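# Stand the loose sand core upright in the mould print

## Task

Pick up the sand core that is lying flat on the board and set it standing in the mould's unoccupied print, its blade pointing downward into the round cavity in the same way as the core already standing on the opposite side; then open the gripper and release it.

## Robot and tools

Robot: two arms, left_arm and right_arm, each ending in a two-finger gripper. The fingers extend along the gripper's own +z axis and close along its y axis. The reported end_effector_position is the midpoint between the finger pads, roughly 1 cm short of the fingertips.

Frame: every position and orientation uses one shared scene frame. Its origin lies on the table surface midway between the arms; +x points outward over the table, +z points up, and left_arm sits on the +y side. The arm names do not match the left or right side of any camera picture. Units are metres. Quaternions are written w first (qw, qx, qy, qz).

Row layout, used by both motion tools: a single flat list of 16 numbers covering both arms. Left_arm comes first as x, y, z, qw, qx, qy, qz, opening, then right_arm with the same 8. Positions and quaternions are absolute targets for the gripper in the scene frame, not offsets. Opening runs from -1 (closed) to +1 (fully open, 0.094 m). Both arms must always be filled in, even if only one moves.

execute_actions(actions): actions is a list of actions. Each action is a table of 1 to 15 rows, and each row is applied for one control step of 1/30 s. If a table has fewer than 15 rows, its final row is repeated until 15 steps have passed. An empty list simply returns the current state and images. If any target lies more than 0.6 m from that gripper's current position along any of the gripper's own axes, that action is rejected for both arms. If an action is malformed, or the first action fails this distance test against the last reported state, nothing in the call runs.

move(target, speed, blocking): target is one 16-number row as above, holding absolute poses. Each gripper travels a straight line toward its pose, and both paths finish together, lasting between 0.5 and 10 s; paths longer than that are cut off at 10 s. speed is the top path speed in m/s, from 0.002 to 0.5 (default 0.25); rotation is capped at twice that value in rad/s, taking the shorter way round. The opening is applied when the move begins. Paths do not avoid obstacles or the other arm, and a gripper can trail, wander, or overshoot the speed, above all near full reach. With blocking=false the result comes back after 0.5 s while motion continues; until a result shows the move has ended, further moves and execute_actions are refused, so call wait or stop first. The result adds a line starting with move: giving the ending (done, off_target, moving, held, fault) and any limits: limits=paced means the sent pose was clipped; limits=held means a safety check paused some steps, after which the arm may lurch faster than speed. Each gripper's distance from its pose is also reported.

wait(seconds): 0 to 10 s; arms keep their last command, a running move carries on, and the wait ends early when that move finishes. stop(): brakes a running move; it needs some distance, more when fast, and fingers continue to their set opening. zoom_image(camera, region): enlarges part of one camera's latest image; region is [x0, y0, x1, y1] in pixels from the top-left, at most 504 by 504. Cameras: cam_head_left, cam_head_right, cam_high, cam_low (504x504) and cam_left_wrist, cam_right_wrist (616x616). finished_scene(scene): pass the number of the current scene to end it for good; the core must already be standing correctly and stay that way.

Controller behaviour: each control step, the commanded pose is limited to 70 mm and 16 degrees away from the measured pose, then reached by damped inverse kinematics that favours position over orientation. After an action, an arm goes no further than its last clipped pose, so long trips need several actions. Hand target lines show what each arm is currently heading for. Final poses are often a centimetre or more off, usually too low. Reported hand positions can be wrong, more so at long reach. A pose unreachable line means a clearance check altered or blocked that arm's command. Elbows stop just before fully straight. Joint ranges (rad), base to gripper: waist -2.618 to 3.054, shoulder 0.000 to 3.142, elbow 0.000 to 3.142, wrist pitch -1.571 to 1.571, wrist yaw -1.571 to 1.571, wrist roll -2.094 to 2.094.

Results: a state line left_arm: ... | right_arm: ... with each gripper's position and quaternion; Joint positions (last value is measured finger gap in metres); joint torques (total drive output, offset and noisy, nonzero even in free air); grip_measured, the finger opening on the command scale, possibly off by about 1 mm per gripper. To hold something, command about 0.03 below grip_measured for a firm grip, less for a lighter one. Pads push at most about 50 to 62 N, less on thin parts.

Good practice: to keep an orientation, resend the same quaternion every row rather than copying a drifted reported one. For an arm that should stay still, resend its last reported full pose and intended opening each call. The simulation runs on while you compose replies, holding the last command.

Avoid: knocking or placing anything off the table; dropping, slamming or letting the core slip; fast contacts or targets set far beyond a contact point, which press hard; the arms striking or squeezing each other. Something may occasionally tug a held part or nudge a loose object. Holding loads warms motors: MOTOR HOT appears at 75 °C, 90 °C halts that arm for 10 s, and at 100 °C the arm goes limp and drops; these halts show as OVER-TEMPERATURE FAULT lines. Any FAULT stops that arm's motion.

Each tool is called after "Emit:" as a command line: name --argument value for each argument, lists and objects as JSON in quotes; but a table of rows of numbers goes row by row, as --pt "numbers of a row", without its own name.

## Session

Emit:
execute_actions --actions '[]'

Scene clock: 0.00 s.
left_arm: end_effector_position=(+0.0959, +0.5845, +0.1545) grip_measured=+1.000 end_effector_quat_wxyz=(-0.297, +0.936, -0.189, +0.028) | right_arm: end_effector_position=(+0.5885, -0.2575, +0.1944) grip_measured=+1.000 end_effector_quat_wxyz=(-0.078, +0.608, -0.592, +0.523)
Joint positions: left_arm=[ 1.16   0.999  0.833 -0.813 -0.137 -1.666  0.094] | right_arm=[ 0.207  2.117  1.76  -0.282  0.739 -1.758  0.094]
Joint velocities: left_arm=[ 0.007 -0.007 -0.007 -0.037  0.051 -0.037  0.   ] | right_arm=[-0.002  0.012 -0.022  0.037  0.066 -0.022  0.   ]
Joint torques (N m, as the arm reports them, + toward a larger angle): no reading
Hand target (left_arm): +0.095, +0.586, +0.159; -0.303, +0.934, -0.189, +0.027
Hand target (right_arm): +0.589, -0.258, +0.210; -0.090, +0.596, -0.595, +0.532

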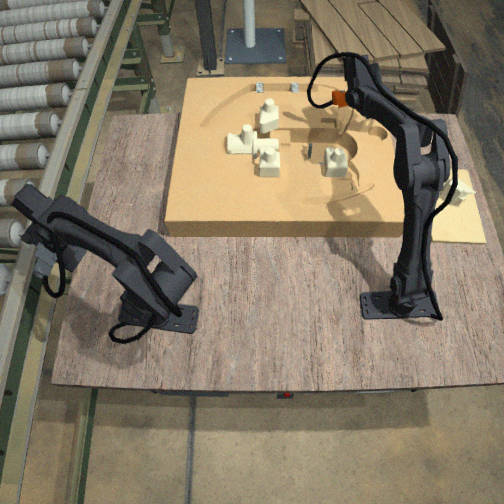

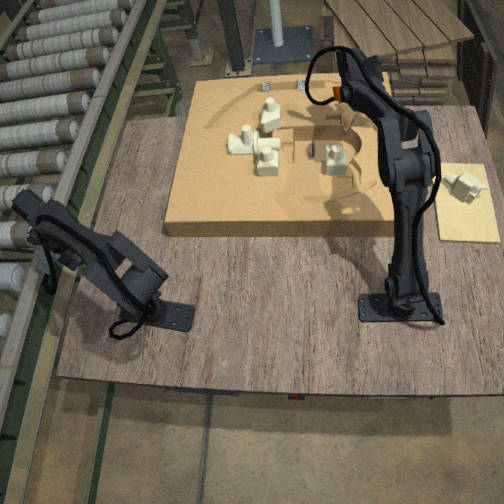

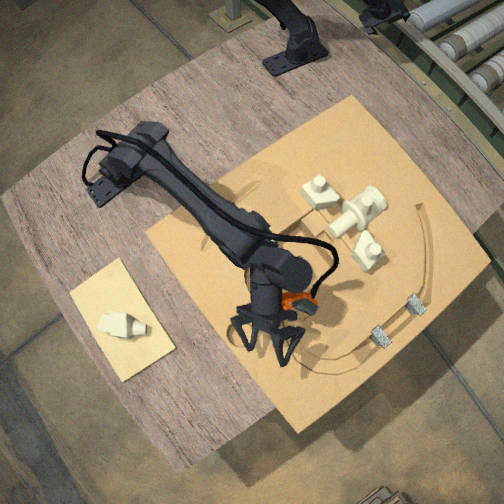

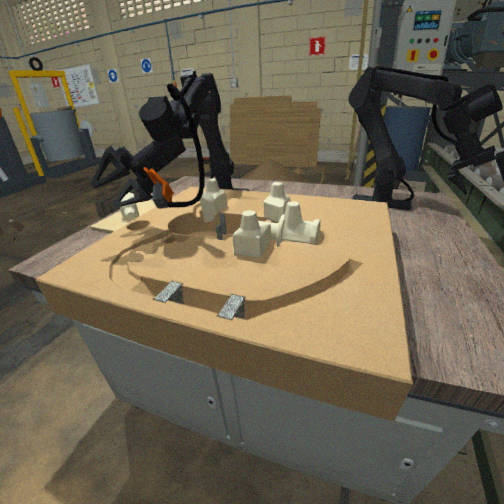

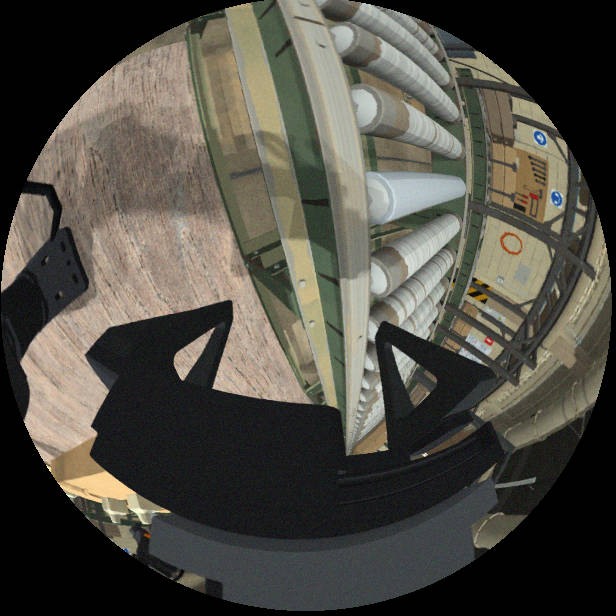

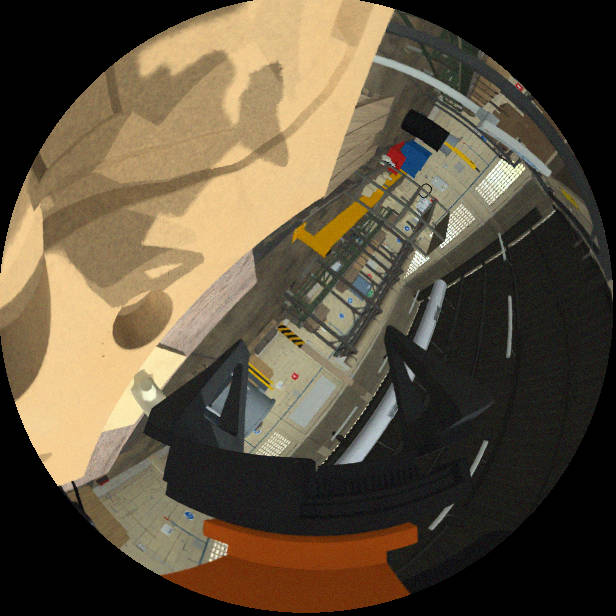

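Emit:
zoom_image --camera "cam_head_right" --region '[200, 70, 504, 260]'

Emit:
move --target '[0.0959,0.5845,0.1545,-0.297,0.936,-0.189,0.028,1, 0.35,-0.45,0.32,0,1,0,0,1]' --speed 0.2

Region (200, 70, 504, 260) of cam_head_right's 504x504 image, scaled by 1.658, with more detail than that image has; it fills the top 315 rows of this view, and the rest is white.

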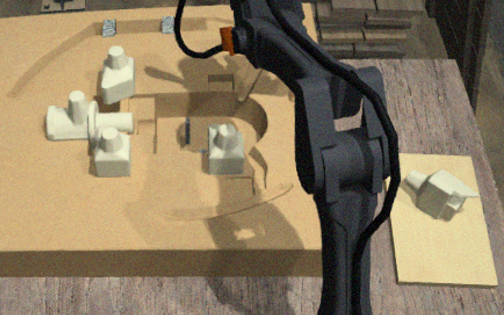

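Scene clock: 9.07 s.
left_arm: end_effector_position=(+0.0959, +0.5845, +0.1545) grip_measured=+1.000 end_effector_quat_wxyz=(-0.297, +0.936, -0.189, +0.028) | right_arm: end_effector_position=(+0.3581, -0.4541, +0.3150) grip_measured=+1.000 end_effector_quat_wxyz=(+0.096, +0.717, -0.637, +0.266)
Joint positions: left_arm=[ 1.16   0.999  0.833 -0.813 -0.137 -1.666  0.094] | right_arm=[-0.34   1.854  2.281 -1.556  0.379 -2.098  0.094]
Joint velocities: left_arm=[-0.012  0.037 -0.017  0.037 -0.022  0.022  0.   ] | right_arm=[ 0.002  0.002 -0.007 -0.022  0.051 -0.007  0.   ]
Joint torques (N m, as the arm reports them, + toward a larger angle): left_arm=[ 0.06 -1.97  5.24  1.27 -0.06 -0.02] | right_arm=[ 0.82 -9.69  3.79  1.03  0.29 -0.1 ]
Hand target (left_arm): +0.096, +0.585, +0.155; -0.297, +0.936, -0.189, +0.028
Hand target (right_arm): +0.351, -0.449, +0.321; +0.101, +0.720, -0.631, +0.270
Off the commanded pose (left_arm): 0.000 m, 0 deg.
Off the commanded pose (right_arm): 0.010 m, 88 deg; orientation clipped at the last step of the last action.
joint sent to its limit (right arm) — the command would take joint 4 (wrist pitch) past its lower limit and joint 6 (wrist roll) past its lower limit, so those joints were sent only as far as their limits.
move: off_target (right_arm); limits=paced

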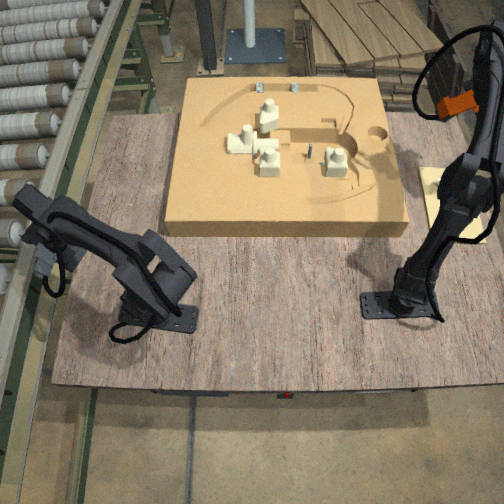

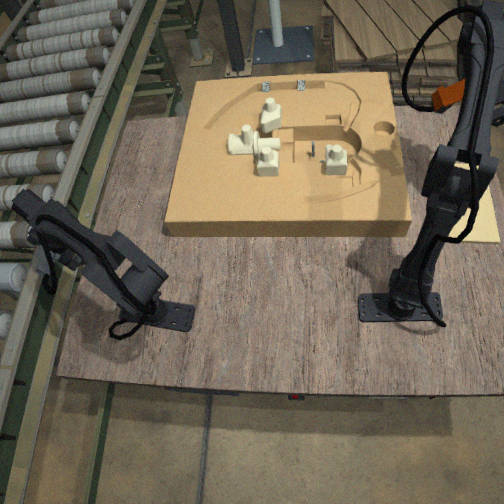

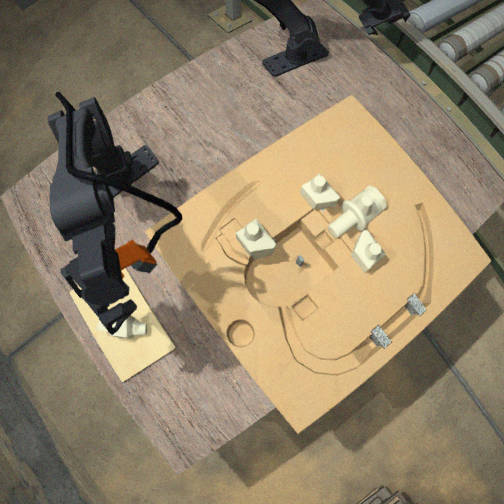

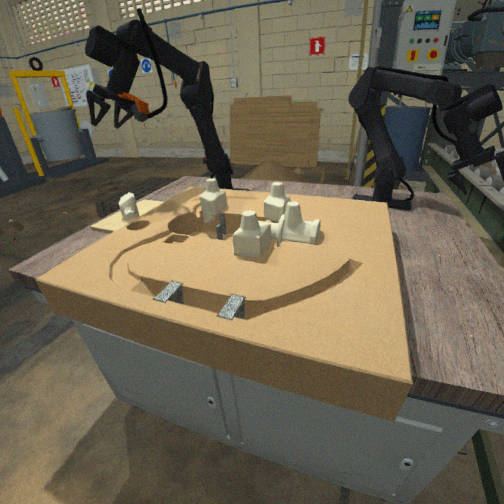

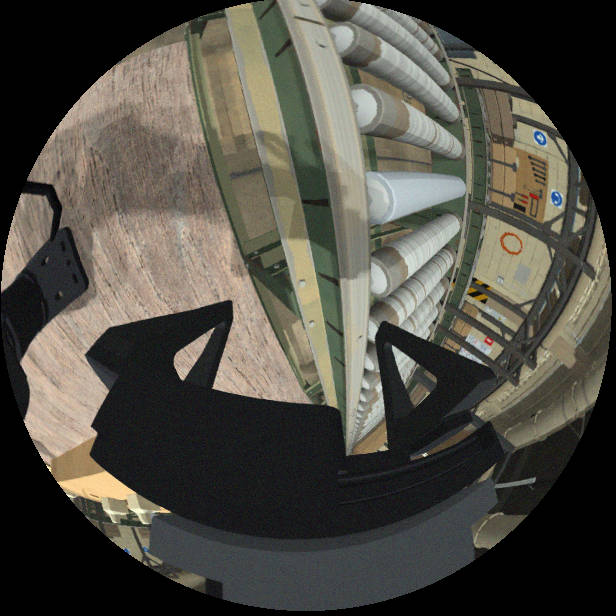

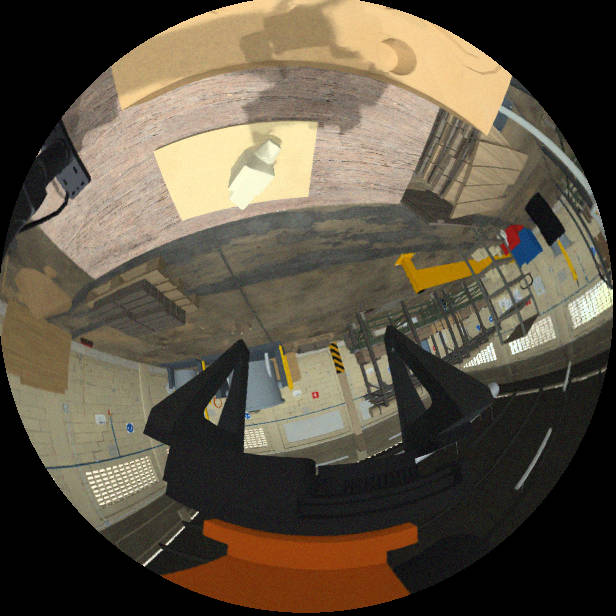

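Emit:
zoom_image --camera "cam_high" --region '[200, 160, 400, 360]'

Emit:
zoom_image --camera "cam_low" --region '[80, 160, 280, 270]'

Emit:
move --target '[0.0959,0.5845,0.1545,-0.297,0.936,-0.189,0.028,1, 0.33,-0.47,0.22,0,0.2,-0.98,0,1]' --speed 0.3

Region (200, 160, 400, 360) of cam_high's 504x504 image, scaled by 2.520, with more detail than that image has.

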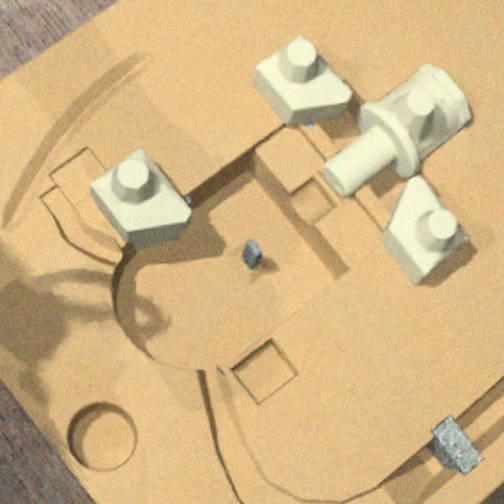

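Region (80, 160, 280, 270) of cam_low's 504x504 image, scaled by 2.520, with more detail than that image has; it fills the top 277 rows of this view, and the rest is white.

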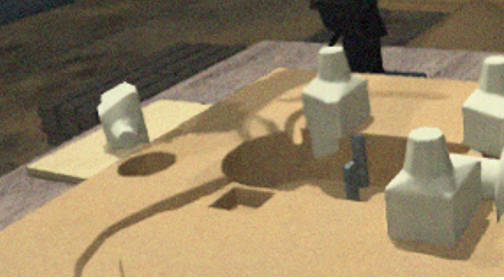

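Scene clock: 16.27 s.
left_arm: end_effector_position=(+0.0959, +0.5845, +0.1545) grip_measured=+1.000 end_effector_quat_wxyz=(-0.297, +0.936, -0.189, +0.028) | right_arm: end_effector_position=(+0.3316, -0.4709, +0.2254) grip_measured=+1.000 end_effector_quat_wxyz=(+0.063, -0.209, +0.974, -0.068)
Joint positions: left_arm=[ 1.16   0.999  0.833 -0.813 -0.137 -1.666  0.094] | right_arm=[-0.573  1.906  2.081 -1.56   0.011 -0.979  0.094]
Joint velocities: left_arm=[-0.007  0.017 -0.007 -0.022 -0.022  0.007  0.   ] | right_arm=[-0.017  0.007  0.017  0.022 -0.007 -0.051  0.   ]
Joint torques (N m, as the arm reports them, + toward a larger angle): left_arm=[ 0.02 -1.99  5.19  1.27 -0.07 -0.02] | right_arm=[-0.78 -7.77  4.46  0.65 -0.16  0.07]
Hand target (left_arm): +0.096, +0.585, +0.155; -0.297, +0.936, -0.189, +0.028
Hand target (right_arm): +0.329, -0.470, +0.220; +0.060, -0.199, +0.977, -0.054
Off the commanded pose (left_arm): 0.000 m, 0 deg.
Off the commanded pose (right_arm): 0.006 m, 11 deg.
joint sent to its limit (right arm) — the command would take joint 4 (wrist pitch) past its lower limit, so that joint was sent only as far as its limit.
move: off_target (right_arm)

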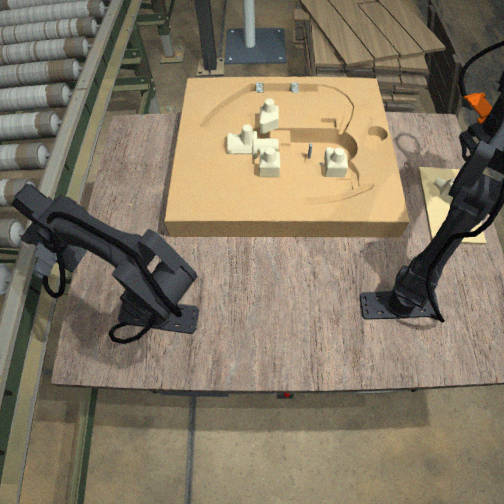

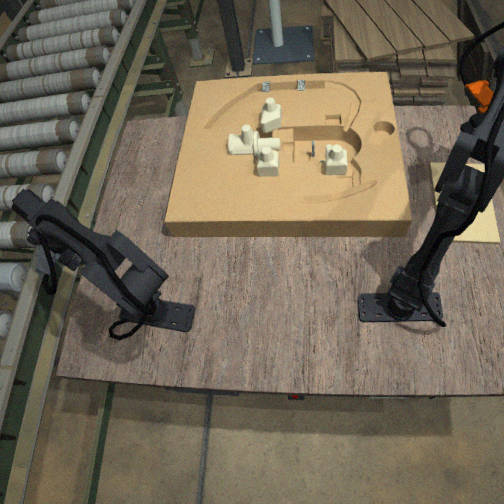

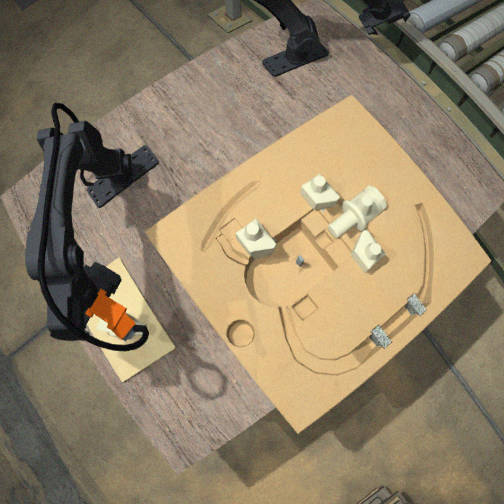

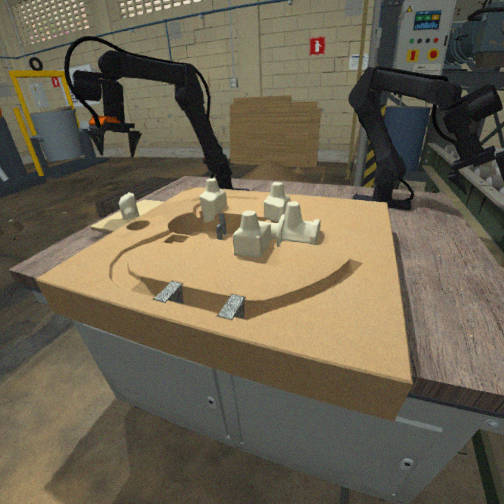

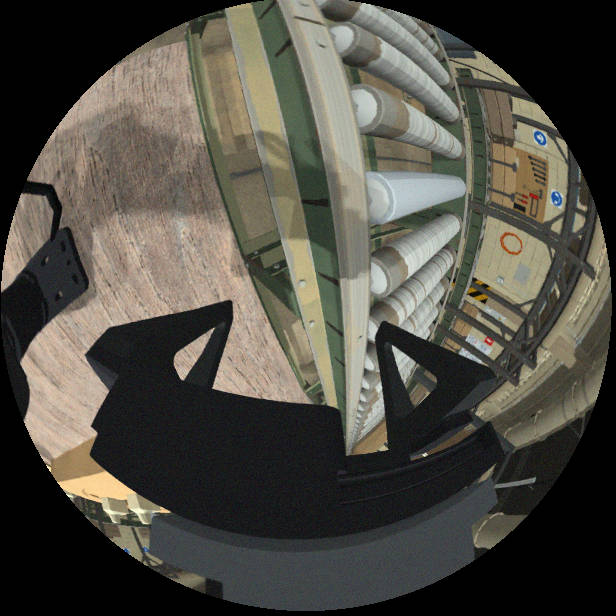

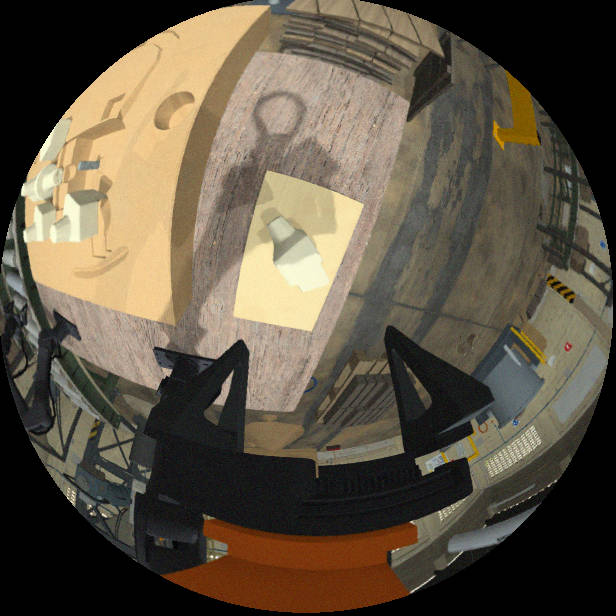

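Emit:
zoom_image --camera "cam_right_wrist" --region '[220, 160, 380, 340]'

Emit:
zoom_image --camera "cam_head_right" --region '[240, 90, 400, 210]'

Region (220, 160, 380, 340) of cam_right_wrist's 616x616 image, scaled by 2.800, with more detail than that image has.

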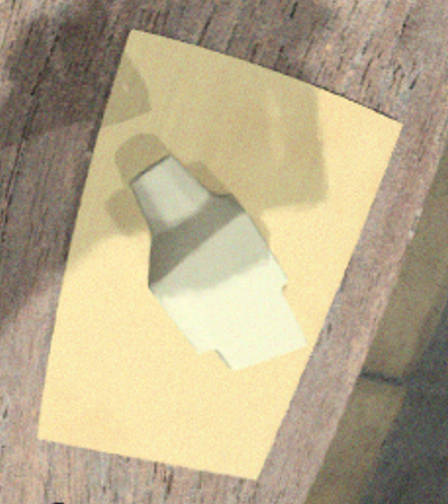

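Region (240, 90, 400, 210) of cam_head_right's 504x504 image, scaled by 3.150, with more detail than that image has; it fills the top 378 rows of this view, and the rest is white.

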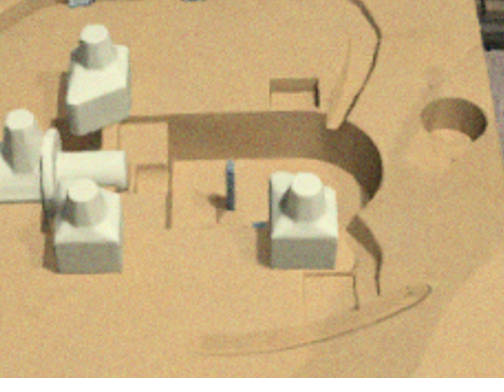

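Emit:
move --target '[0.0959,0.5845,0.1545,-0.297,0.936,-0.189,0.028,1, 0.37,-0.47,0.14,0,-0.423,0.906,0,1]' --speed 0.2

Scene clock: 46.30 s.
left_arm: end_effector_position=(+0.0959, +0.5845, +0.1545) grip_measured=+1.000 end_effector_quat_wxyz=(-0.297, +0.936, -0.189, +0.028) | right_arm: end_effector_position=(+0.3607, -0.4704, +0.1317) grip_measured=+1.000 end_effector_quat_wxyz=(-0.013, -0.414, +0.910, +0.011)
Joint positions: left_arm=[ 1.16   0.999  0.833 -0.813 -0.137 -1.666  0.094] | right_arm=[-0.535  2.166  2.097 -1.535  0.009 -1.371  0.094]
Joint velocities: left_arm=[ 0.002  0.017 -0.002 -0.022  0.007 -0.022  0.   ] | right_arm=[-0.002 -0.007 -0.027 -0.037  0.037  0.051  0.   ]
Joint torques (N m, as the arm reports them, + toward a larger angle): left_arm=[ 0.08 -2.03  5.19  1.28 -0.08 -0.03] | right_arm=[  0.5  -10.46   7.47   0.32  -0.12  -0.13]
Hand target (left_arm): +0.096, +0.585, +0.154; -0.297, +0.936, -0.189, +0.028
Hand target (right_arm): +0.369, -0.470, +0.140; +0.001, -0.422, +0.907, +0.000
Off the commanded pose (left_arm): 0.000 m, 0 deg.
Off the commanded pose (right_arm): 0.012 m, 2 deg.
move: off_target (right_arm)

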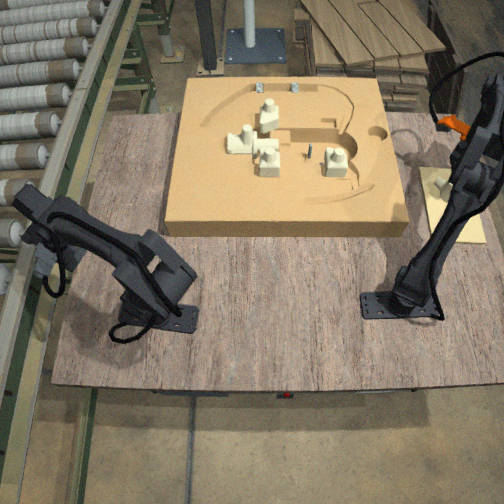

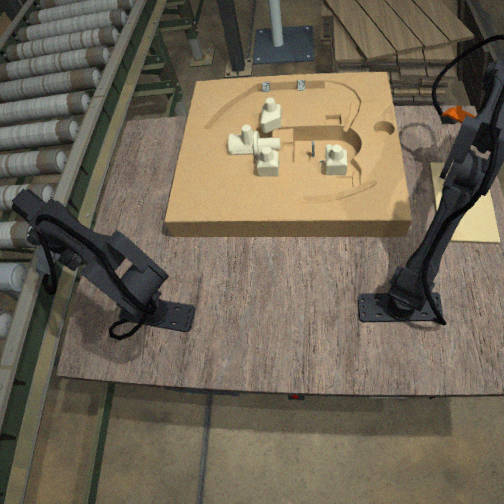

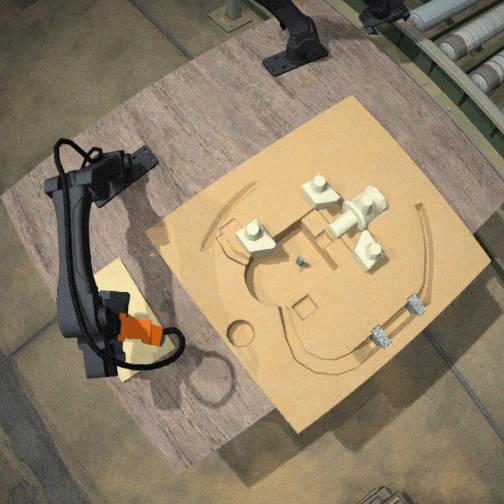

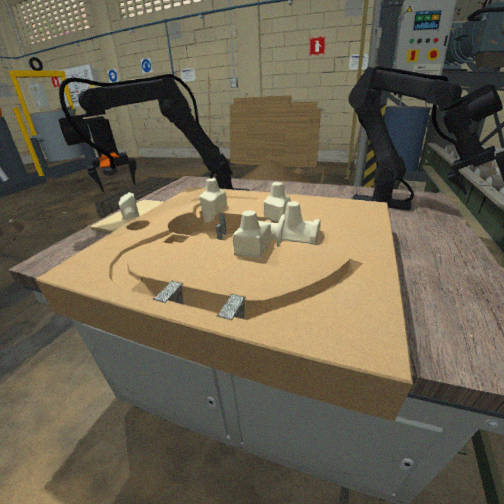

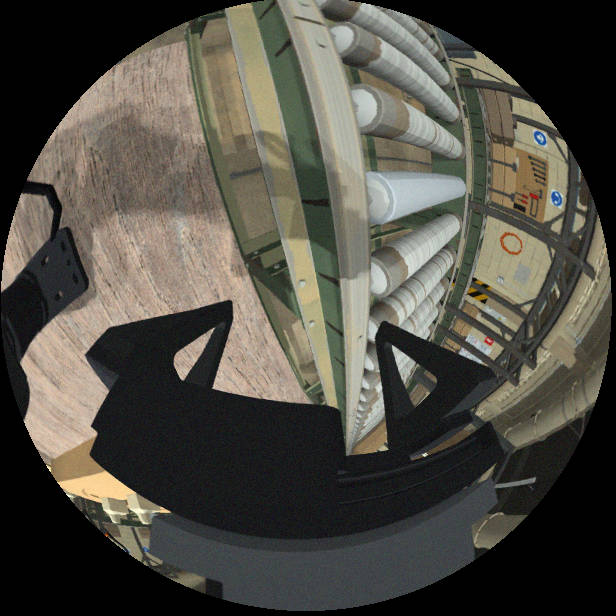

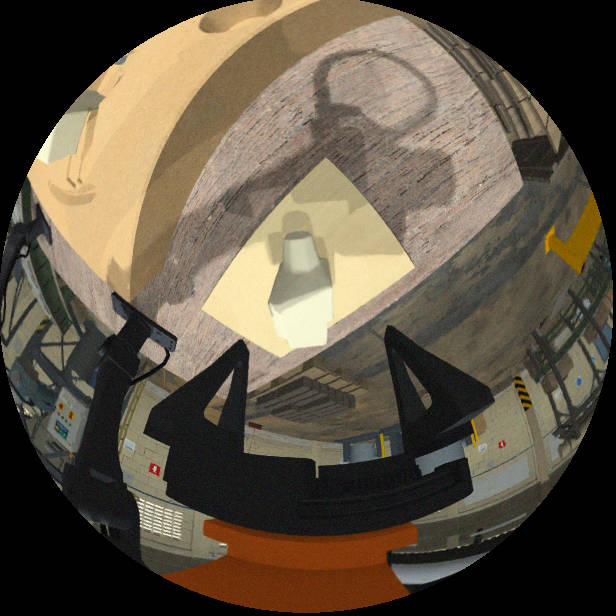

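Emit:
move --target '[0.0959,0.5845,0.1545,-0.297,0.936,-0.189,0.028,1, 0.362,-0.464,0.085,0,-0.446,0.895,0,1]' --speed 0.1

Emit:
zoom_image --camera "cam_right_wrist" --region '[180, 180, 440, 440]'

Emit:
zoom_image --camera "cam_low" --region '[60, 140, 180, 240]'

Scene clock: 55.33 s.
left_arm: end_effector_position=(+0.0959, +0.5845, +0.1545) grip_measured=+1.000 end_effector_quat_wxyz=(-0.297, +0.936, -0.189, +0.028) | right_arm: end_effector_position=(+0.3585, -0.4692, +0.0750) grip_measured=+1.000 end_effector_quat_wxyz=(-0.012, -0.436, +0.900, +0.010)
Joint positions: left_arm=[ 1.16   0.999  0.833 -0.813 -0.137 -1.666  0.094] | right_arm=[-0.535  2.137  1.825 -1.289  0.009 -1.421  0.094]
Joint velocities: left_arm=[ 0.007 -0.017 -0.007 -0.022  0.007 -0.037  0.   ] | right_arm=[ 0.002 -0.002  0.007  0.022  0.066 -0.051  0.   ]
Joint torques (N m, as the arm reports them, + toward a larger angle): left_arm=[ 0.08 -1.91  5.2   1.27 -0.07 -0.01] | right_arm=[  0.84 -13.13   4.57   0.4   -0.1   -0.14]
Hand target (left_arm): +0.096, +0.585, +0.155; -0.297, +0.936, -0.189, +0.028
Hand target (right_arm): +0.362, -0.464, +0.085; -0.000, -0.446, +0.895, +0.000
Off the commanded pose (left_arm): 0.000 m, 0 deg.
Off the commanded pose (right_arm): 0.012 m, 2 deg.
move: off_target (right_arm)

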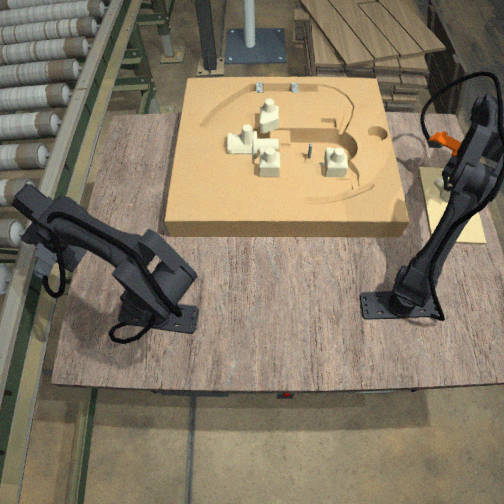

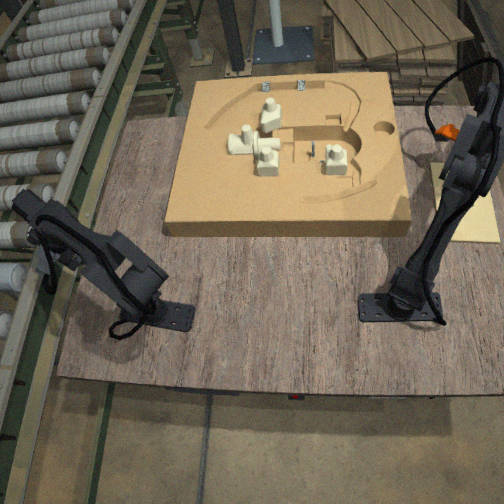

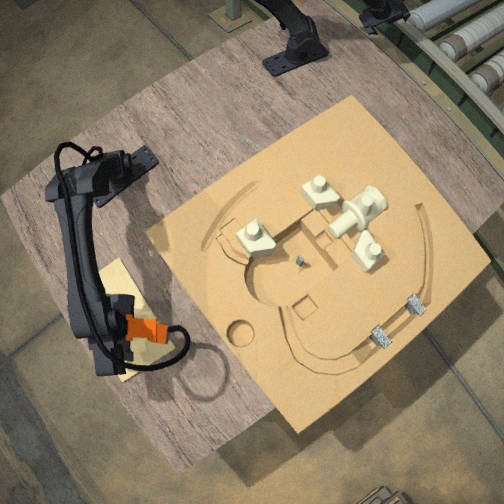

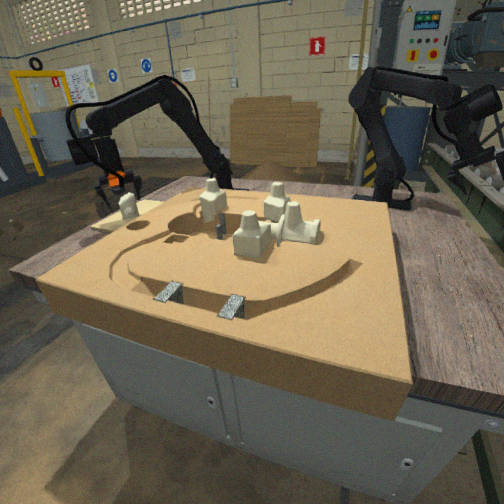

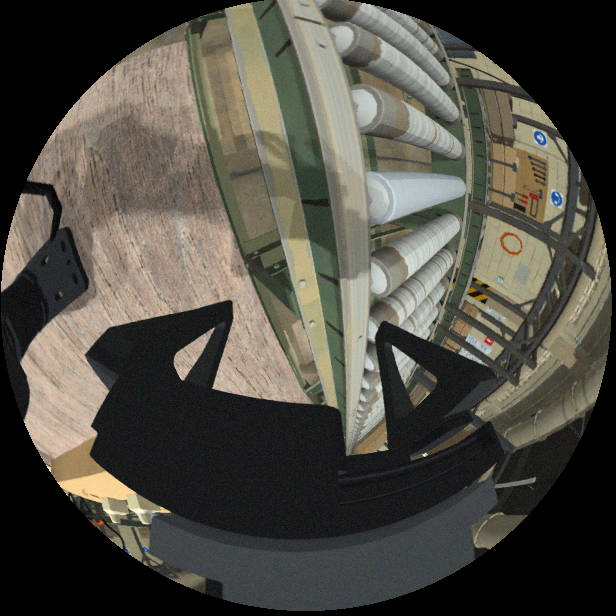

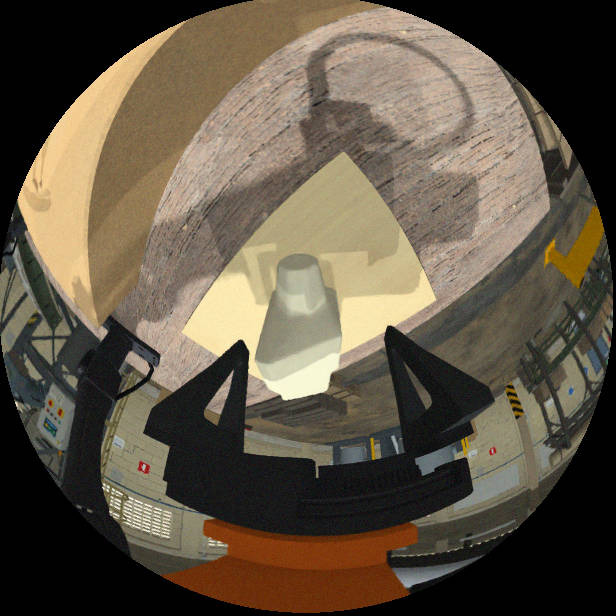

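Region (180, 180, 440, 440) of cam_right_wrist's 616x616 image, scaled by 1.938, with more detail than that image has.

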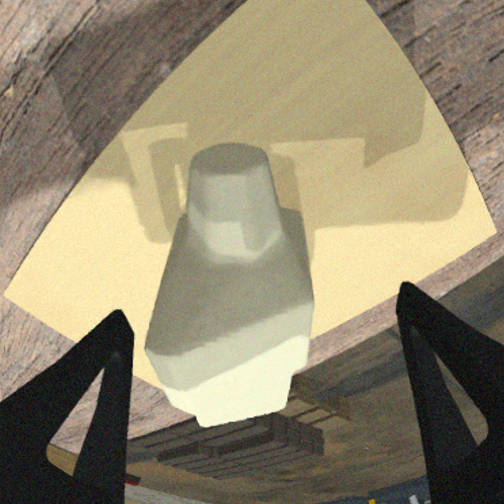

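Region (60, 140, 180, 240) of cam_low's 504x504 image, scaled by 4.200, with more detail than that image has.

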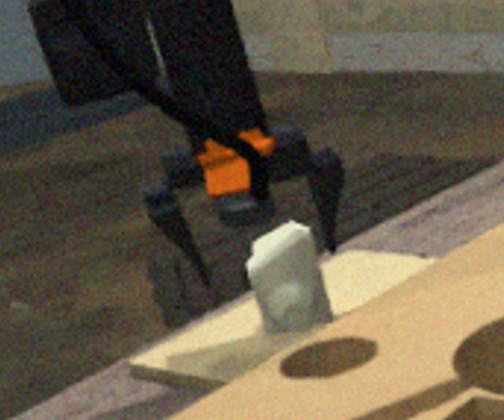

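Emit:
move --target '[0.0959,0.5845,0.1545,-0.297,0.936,-0.189,0.028,1, 0.365,-0.430,0.115,-0.269,-0.425,0.854,-0.134,1]' --speed 0.15

Scene clock: 61.77 s.
left_arm: end_effector_position=(+0.0959, +0.5845, +0.1545) grip_measured=+1.000 end_effector_quat_wxyz=(-0.297, +0.936, -0.189, +0.028) | right_arm: end_effector_position=(+0.3660, -0.4299, +0.1081) grip_measured=+1.000 end_effector_quat_wxyz=(-0.244, -0.437, +0.853, -0.145)
Joint positions: left_arm=[ 1.16   0.999  0.833 -0.813 -0.137 -1.666  0.094] | right_arm=[-0.211  2.234  1.991 -1.555  0.533 -1.079  0.094]
Joint velocities: left_arm=[ 0.002  0.007 -0.012  0.051  0.022 -0.037  0.   ] | right_arm=[-0.012 -0.007 -0.012  0.022 -0.022 -0.022  0.   ]
Joint torques (N m, as the arm reports them, + toward a larger angle): left_arm=[ 0.12 -2.01  5.39  1.27 -0.06 -0.02] | right_arm=[  0.28 -11.54   5.12  -0.16   0.4    0.07]
Hand target (left_arm): +0.096, +0.585, +0.154; -0.297, +0.936, -0.189, +0.028
Hand target (right_arm): +0.364, -0.430, +0.113; -0.247, -0.434, +0.853, -0.152
Off the commanded pose (left_arm): 0.000 m, 0 deg.
Off the commanded pose (right_arm): 0.007 m, 3 deg.
joint sent to its limit (right arm) — the command would take joint 4 (wrist pitch) past its lower limit, so that joint was sent only as far as its limit.
move: off_target (right_arm)

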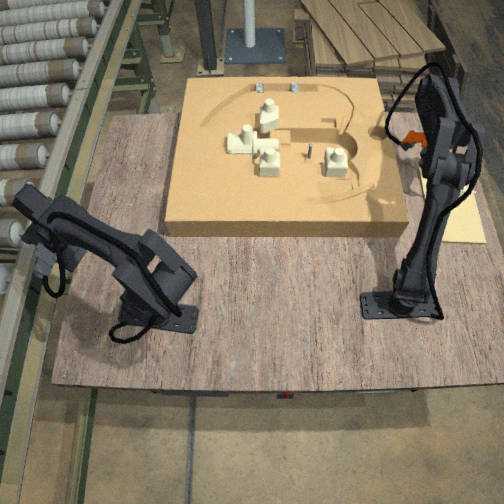

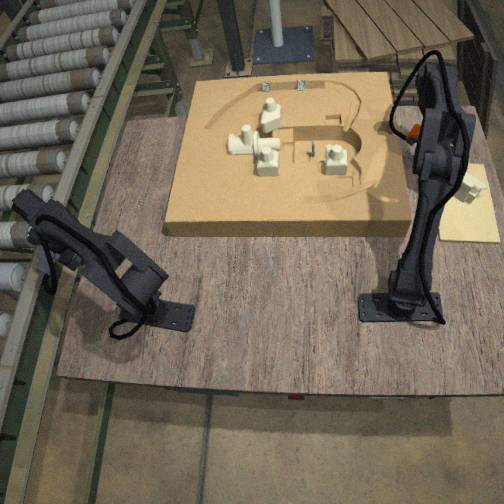

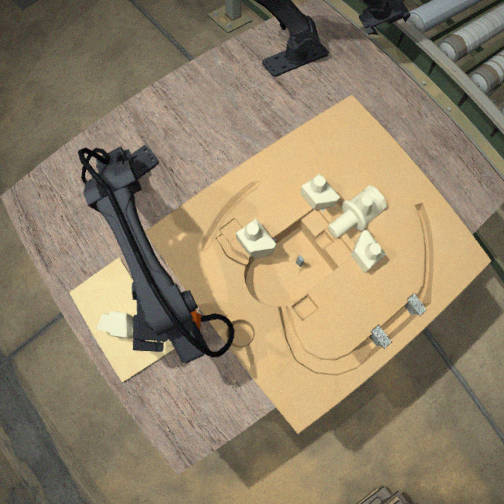

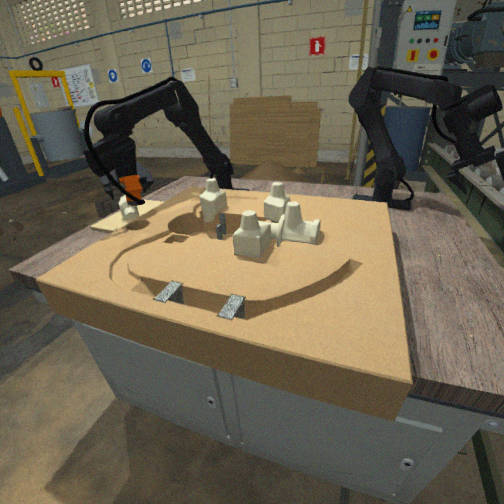

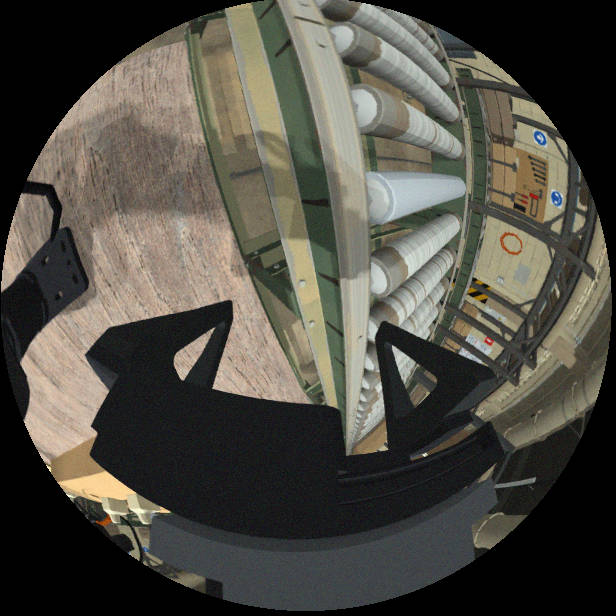

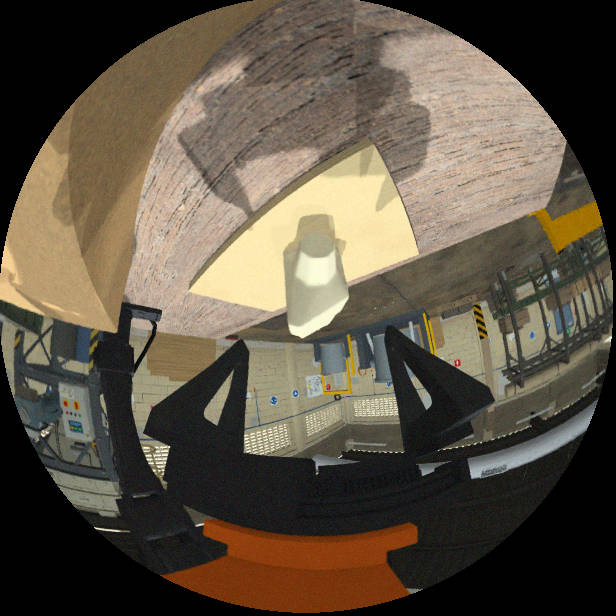

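Centred. Descend partway.

Emit:
move --target '[0.0959,0.5845,0.1545,-0.297,0.936,-0.189,0.028,1, 0.340,-0.463,0.057,-0.269,-0.425,0.854,-0.134,1]' --speed 0.06

Emit:
zoom_image --camera "cam_head_right" --region '[400, 120, 504, 250]'

Emit:
zoom_image --camera "cam_high" --region '[60, 260, 220, 400]'

Scene clock: 65.87 s.
left_arm: end_effector_position=(+0.0959, +0.5845, +0.1545) grip_measured=+1.000 end_effector_quat_wxyz=(-0.297, +0.936, -0.189, +0.028) | right_arm: end_effector_position=(+0.3420, -0.4591, +0.0573) grip_measured=+1.000 end_effector_quat_wxyz=(-0.264, -0.423, +0.857, -0.131)
Joint positions: left_arm=[ 1.16   0.999  0.833 -0.813 -0.137 -1.666  0.094] | right_arm=[-0.293  2.234  1.778 -1.359  0.552 -1.124  0.094]
Joint velocities: left_arm=[ 0.007 -0.007  0.002  0.022 -0.007 -0.007  0.   ] | right_arm=[ 0.002 -0.002 -0.012  0.022  0.066 -0.081  0.   ]
Joint torques (N m, as the arm reports them, + toward a larger angle): left_arm=[ 0.11 -2.    5.25  1.26 -0.09 -0.03] | right_arm=[ -0.57 -10.94   4.2    0.     0.43  -0.14]
Hand target (left_arm): +0.096, +0.585, +0.154; -0.297, +0.936, -0.189, +0.028
Hand target (right_arm): +0.339, -0.463, +0.057; -0.269, -0.425, +0.854, -0.134
Off the commanded pose (left_arm): 0.000 m, 0 deg.
Off the commanded pose (right_arm): 0.004 m, 1 deg.
move: done

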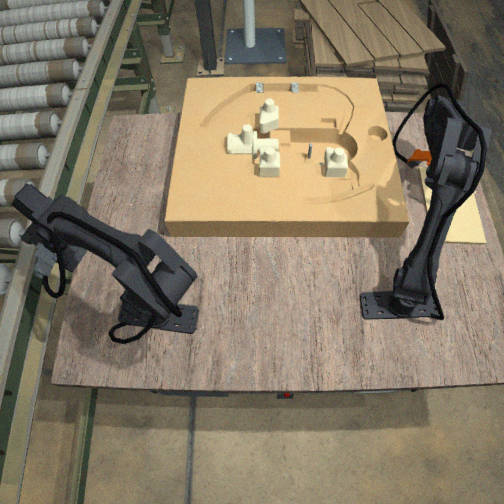

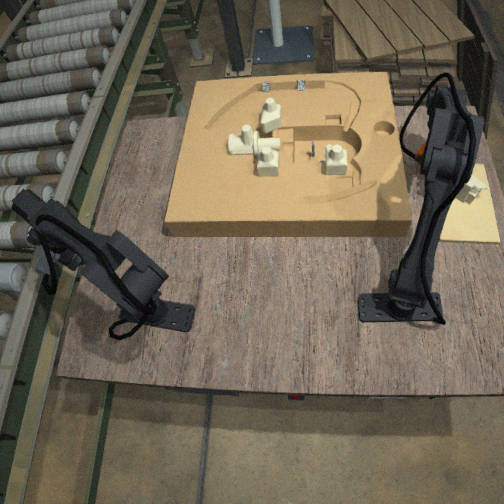

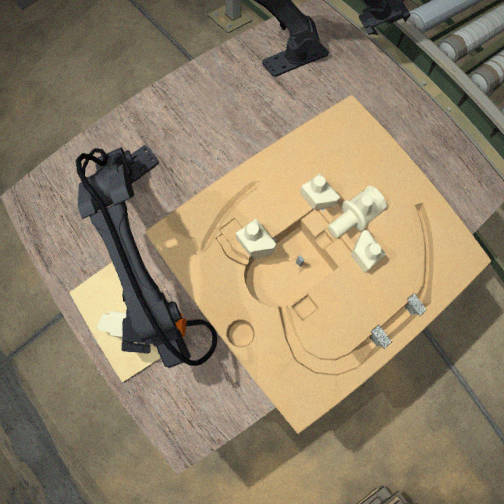

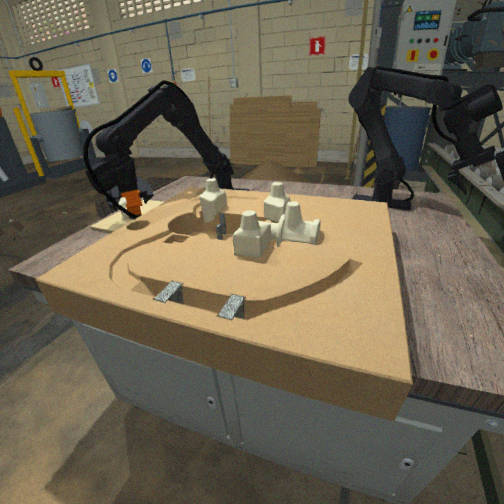

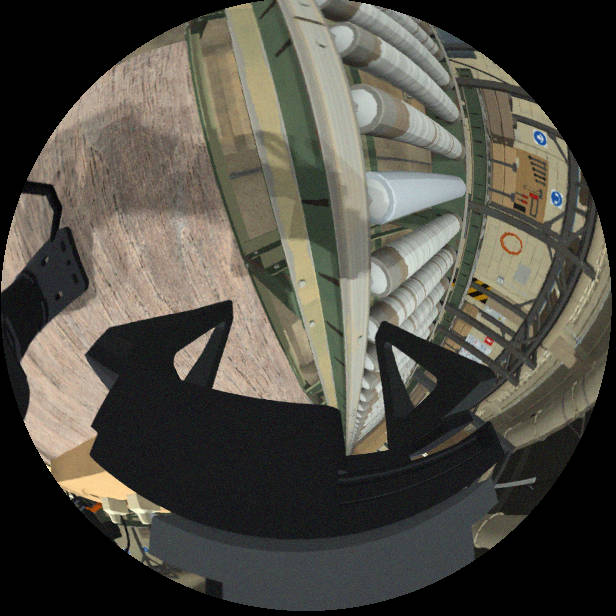

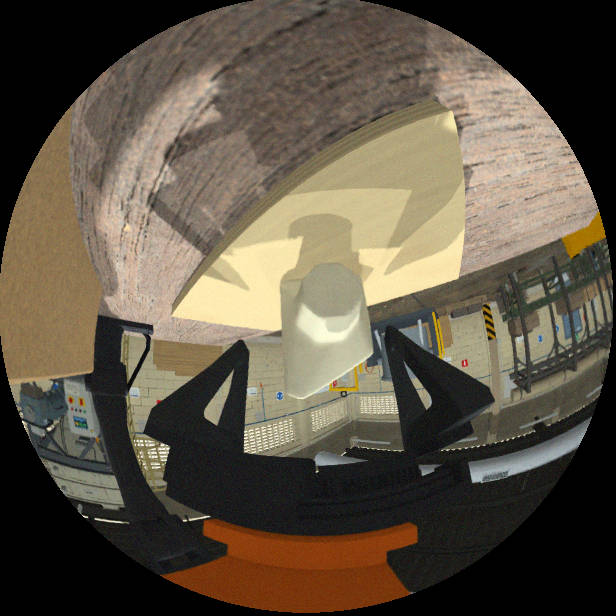

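Region (400, 120, 504, 250) of cam_head_right's 504x504 image, scaled by 3.877, with more detail than that image has; it fills the left 403 columns of this view, and the rest is white.

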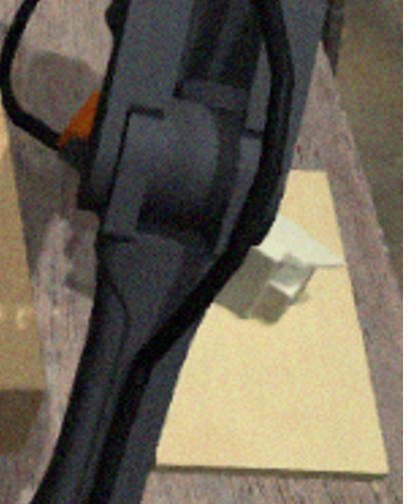

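Region (60, 260, 220, 400) of cam_high's 504x504 image, scaled by 3.150, with more detail than that image has; it fills the top 441 rows of this view, and the rest is white.

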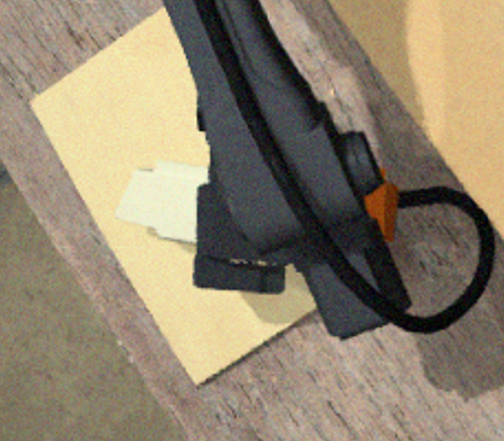

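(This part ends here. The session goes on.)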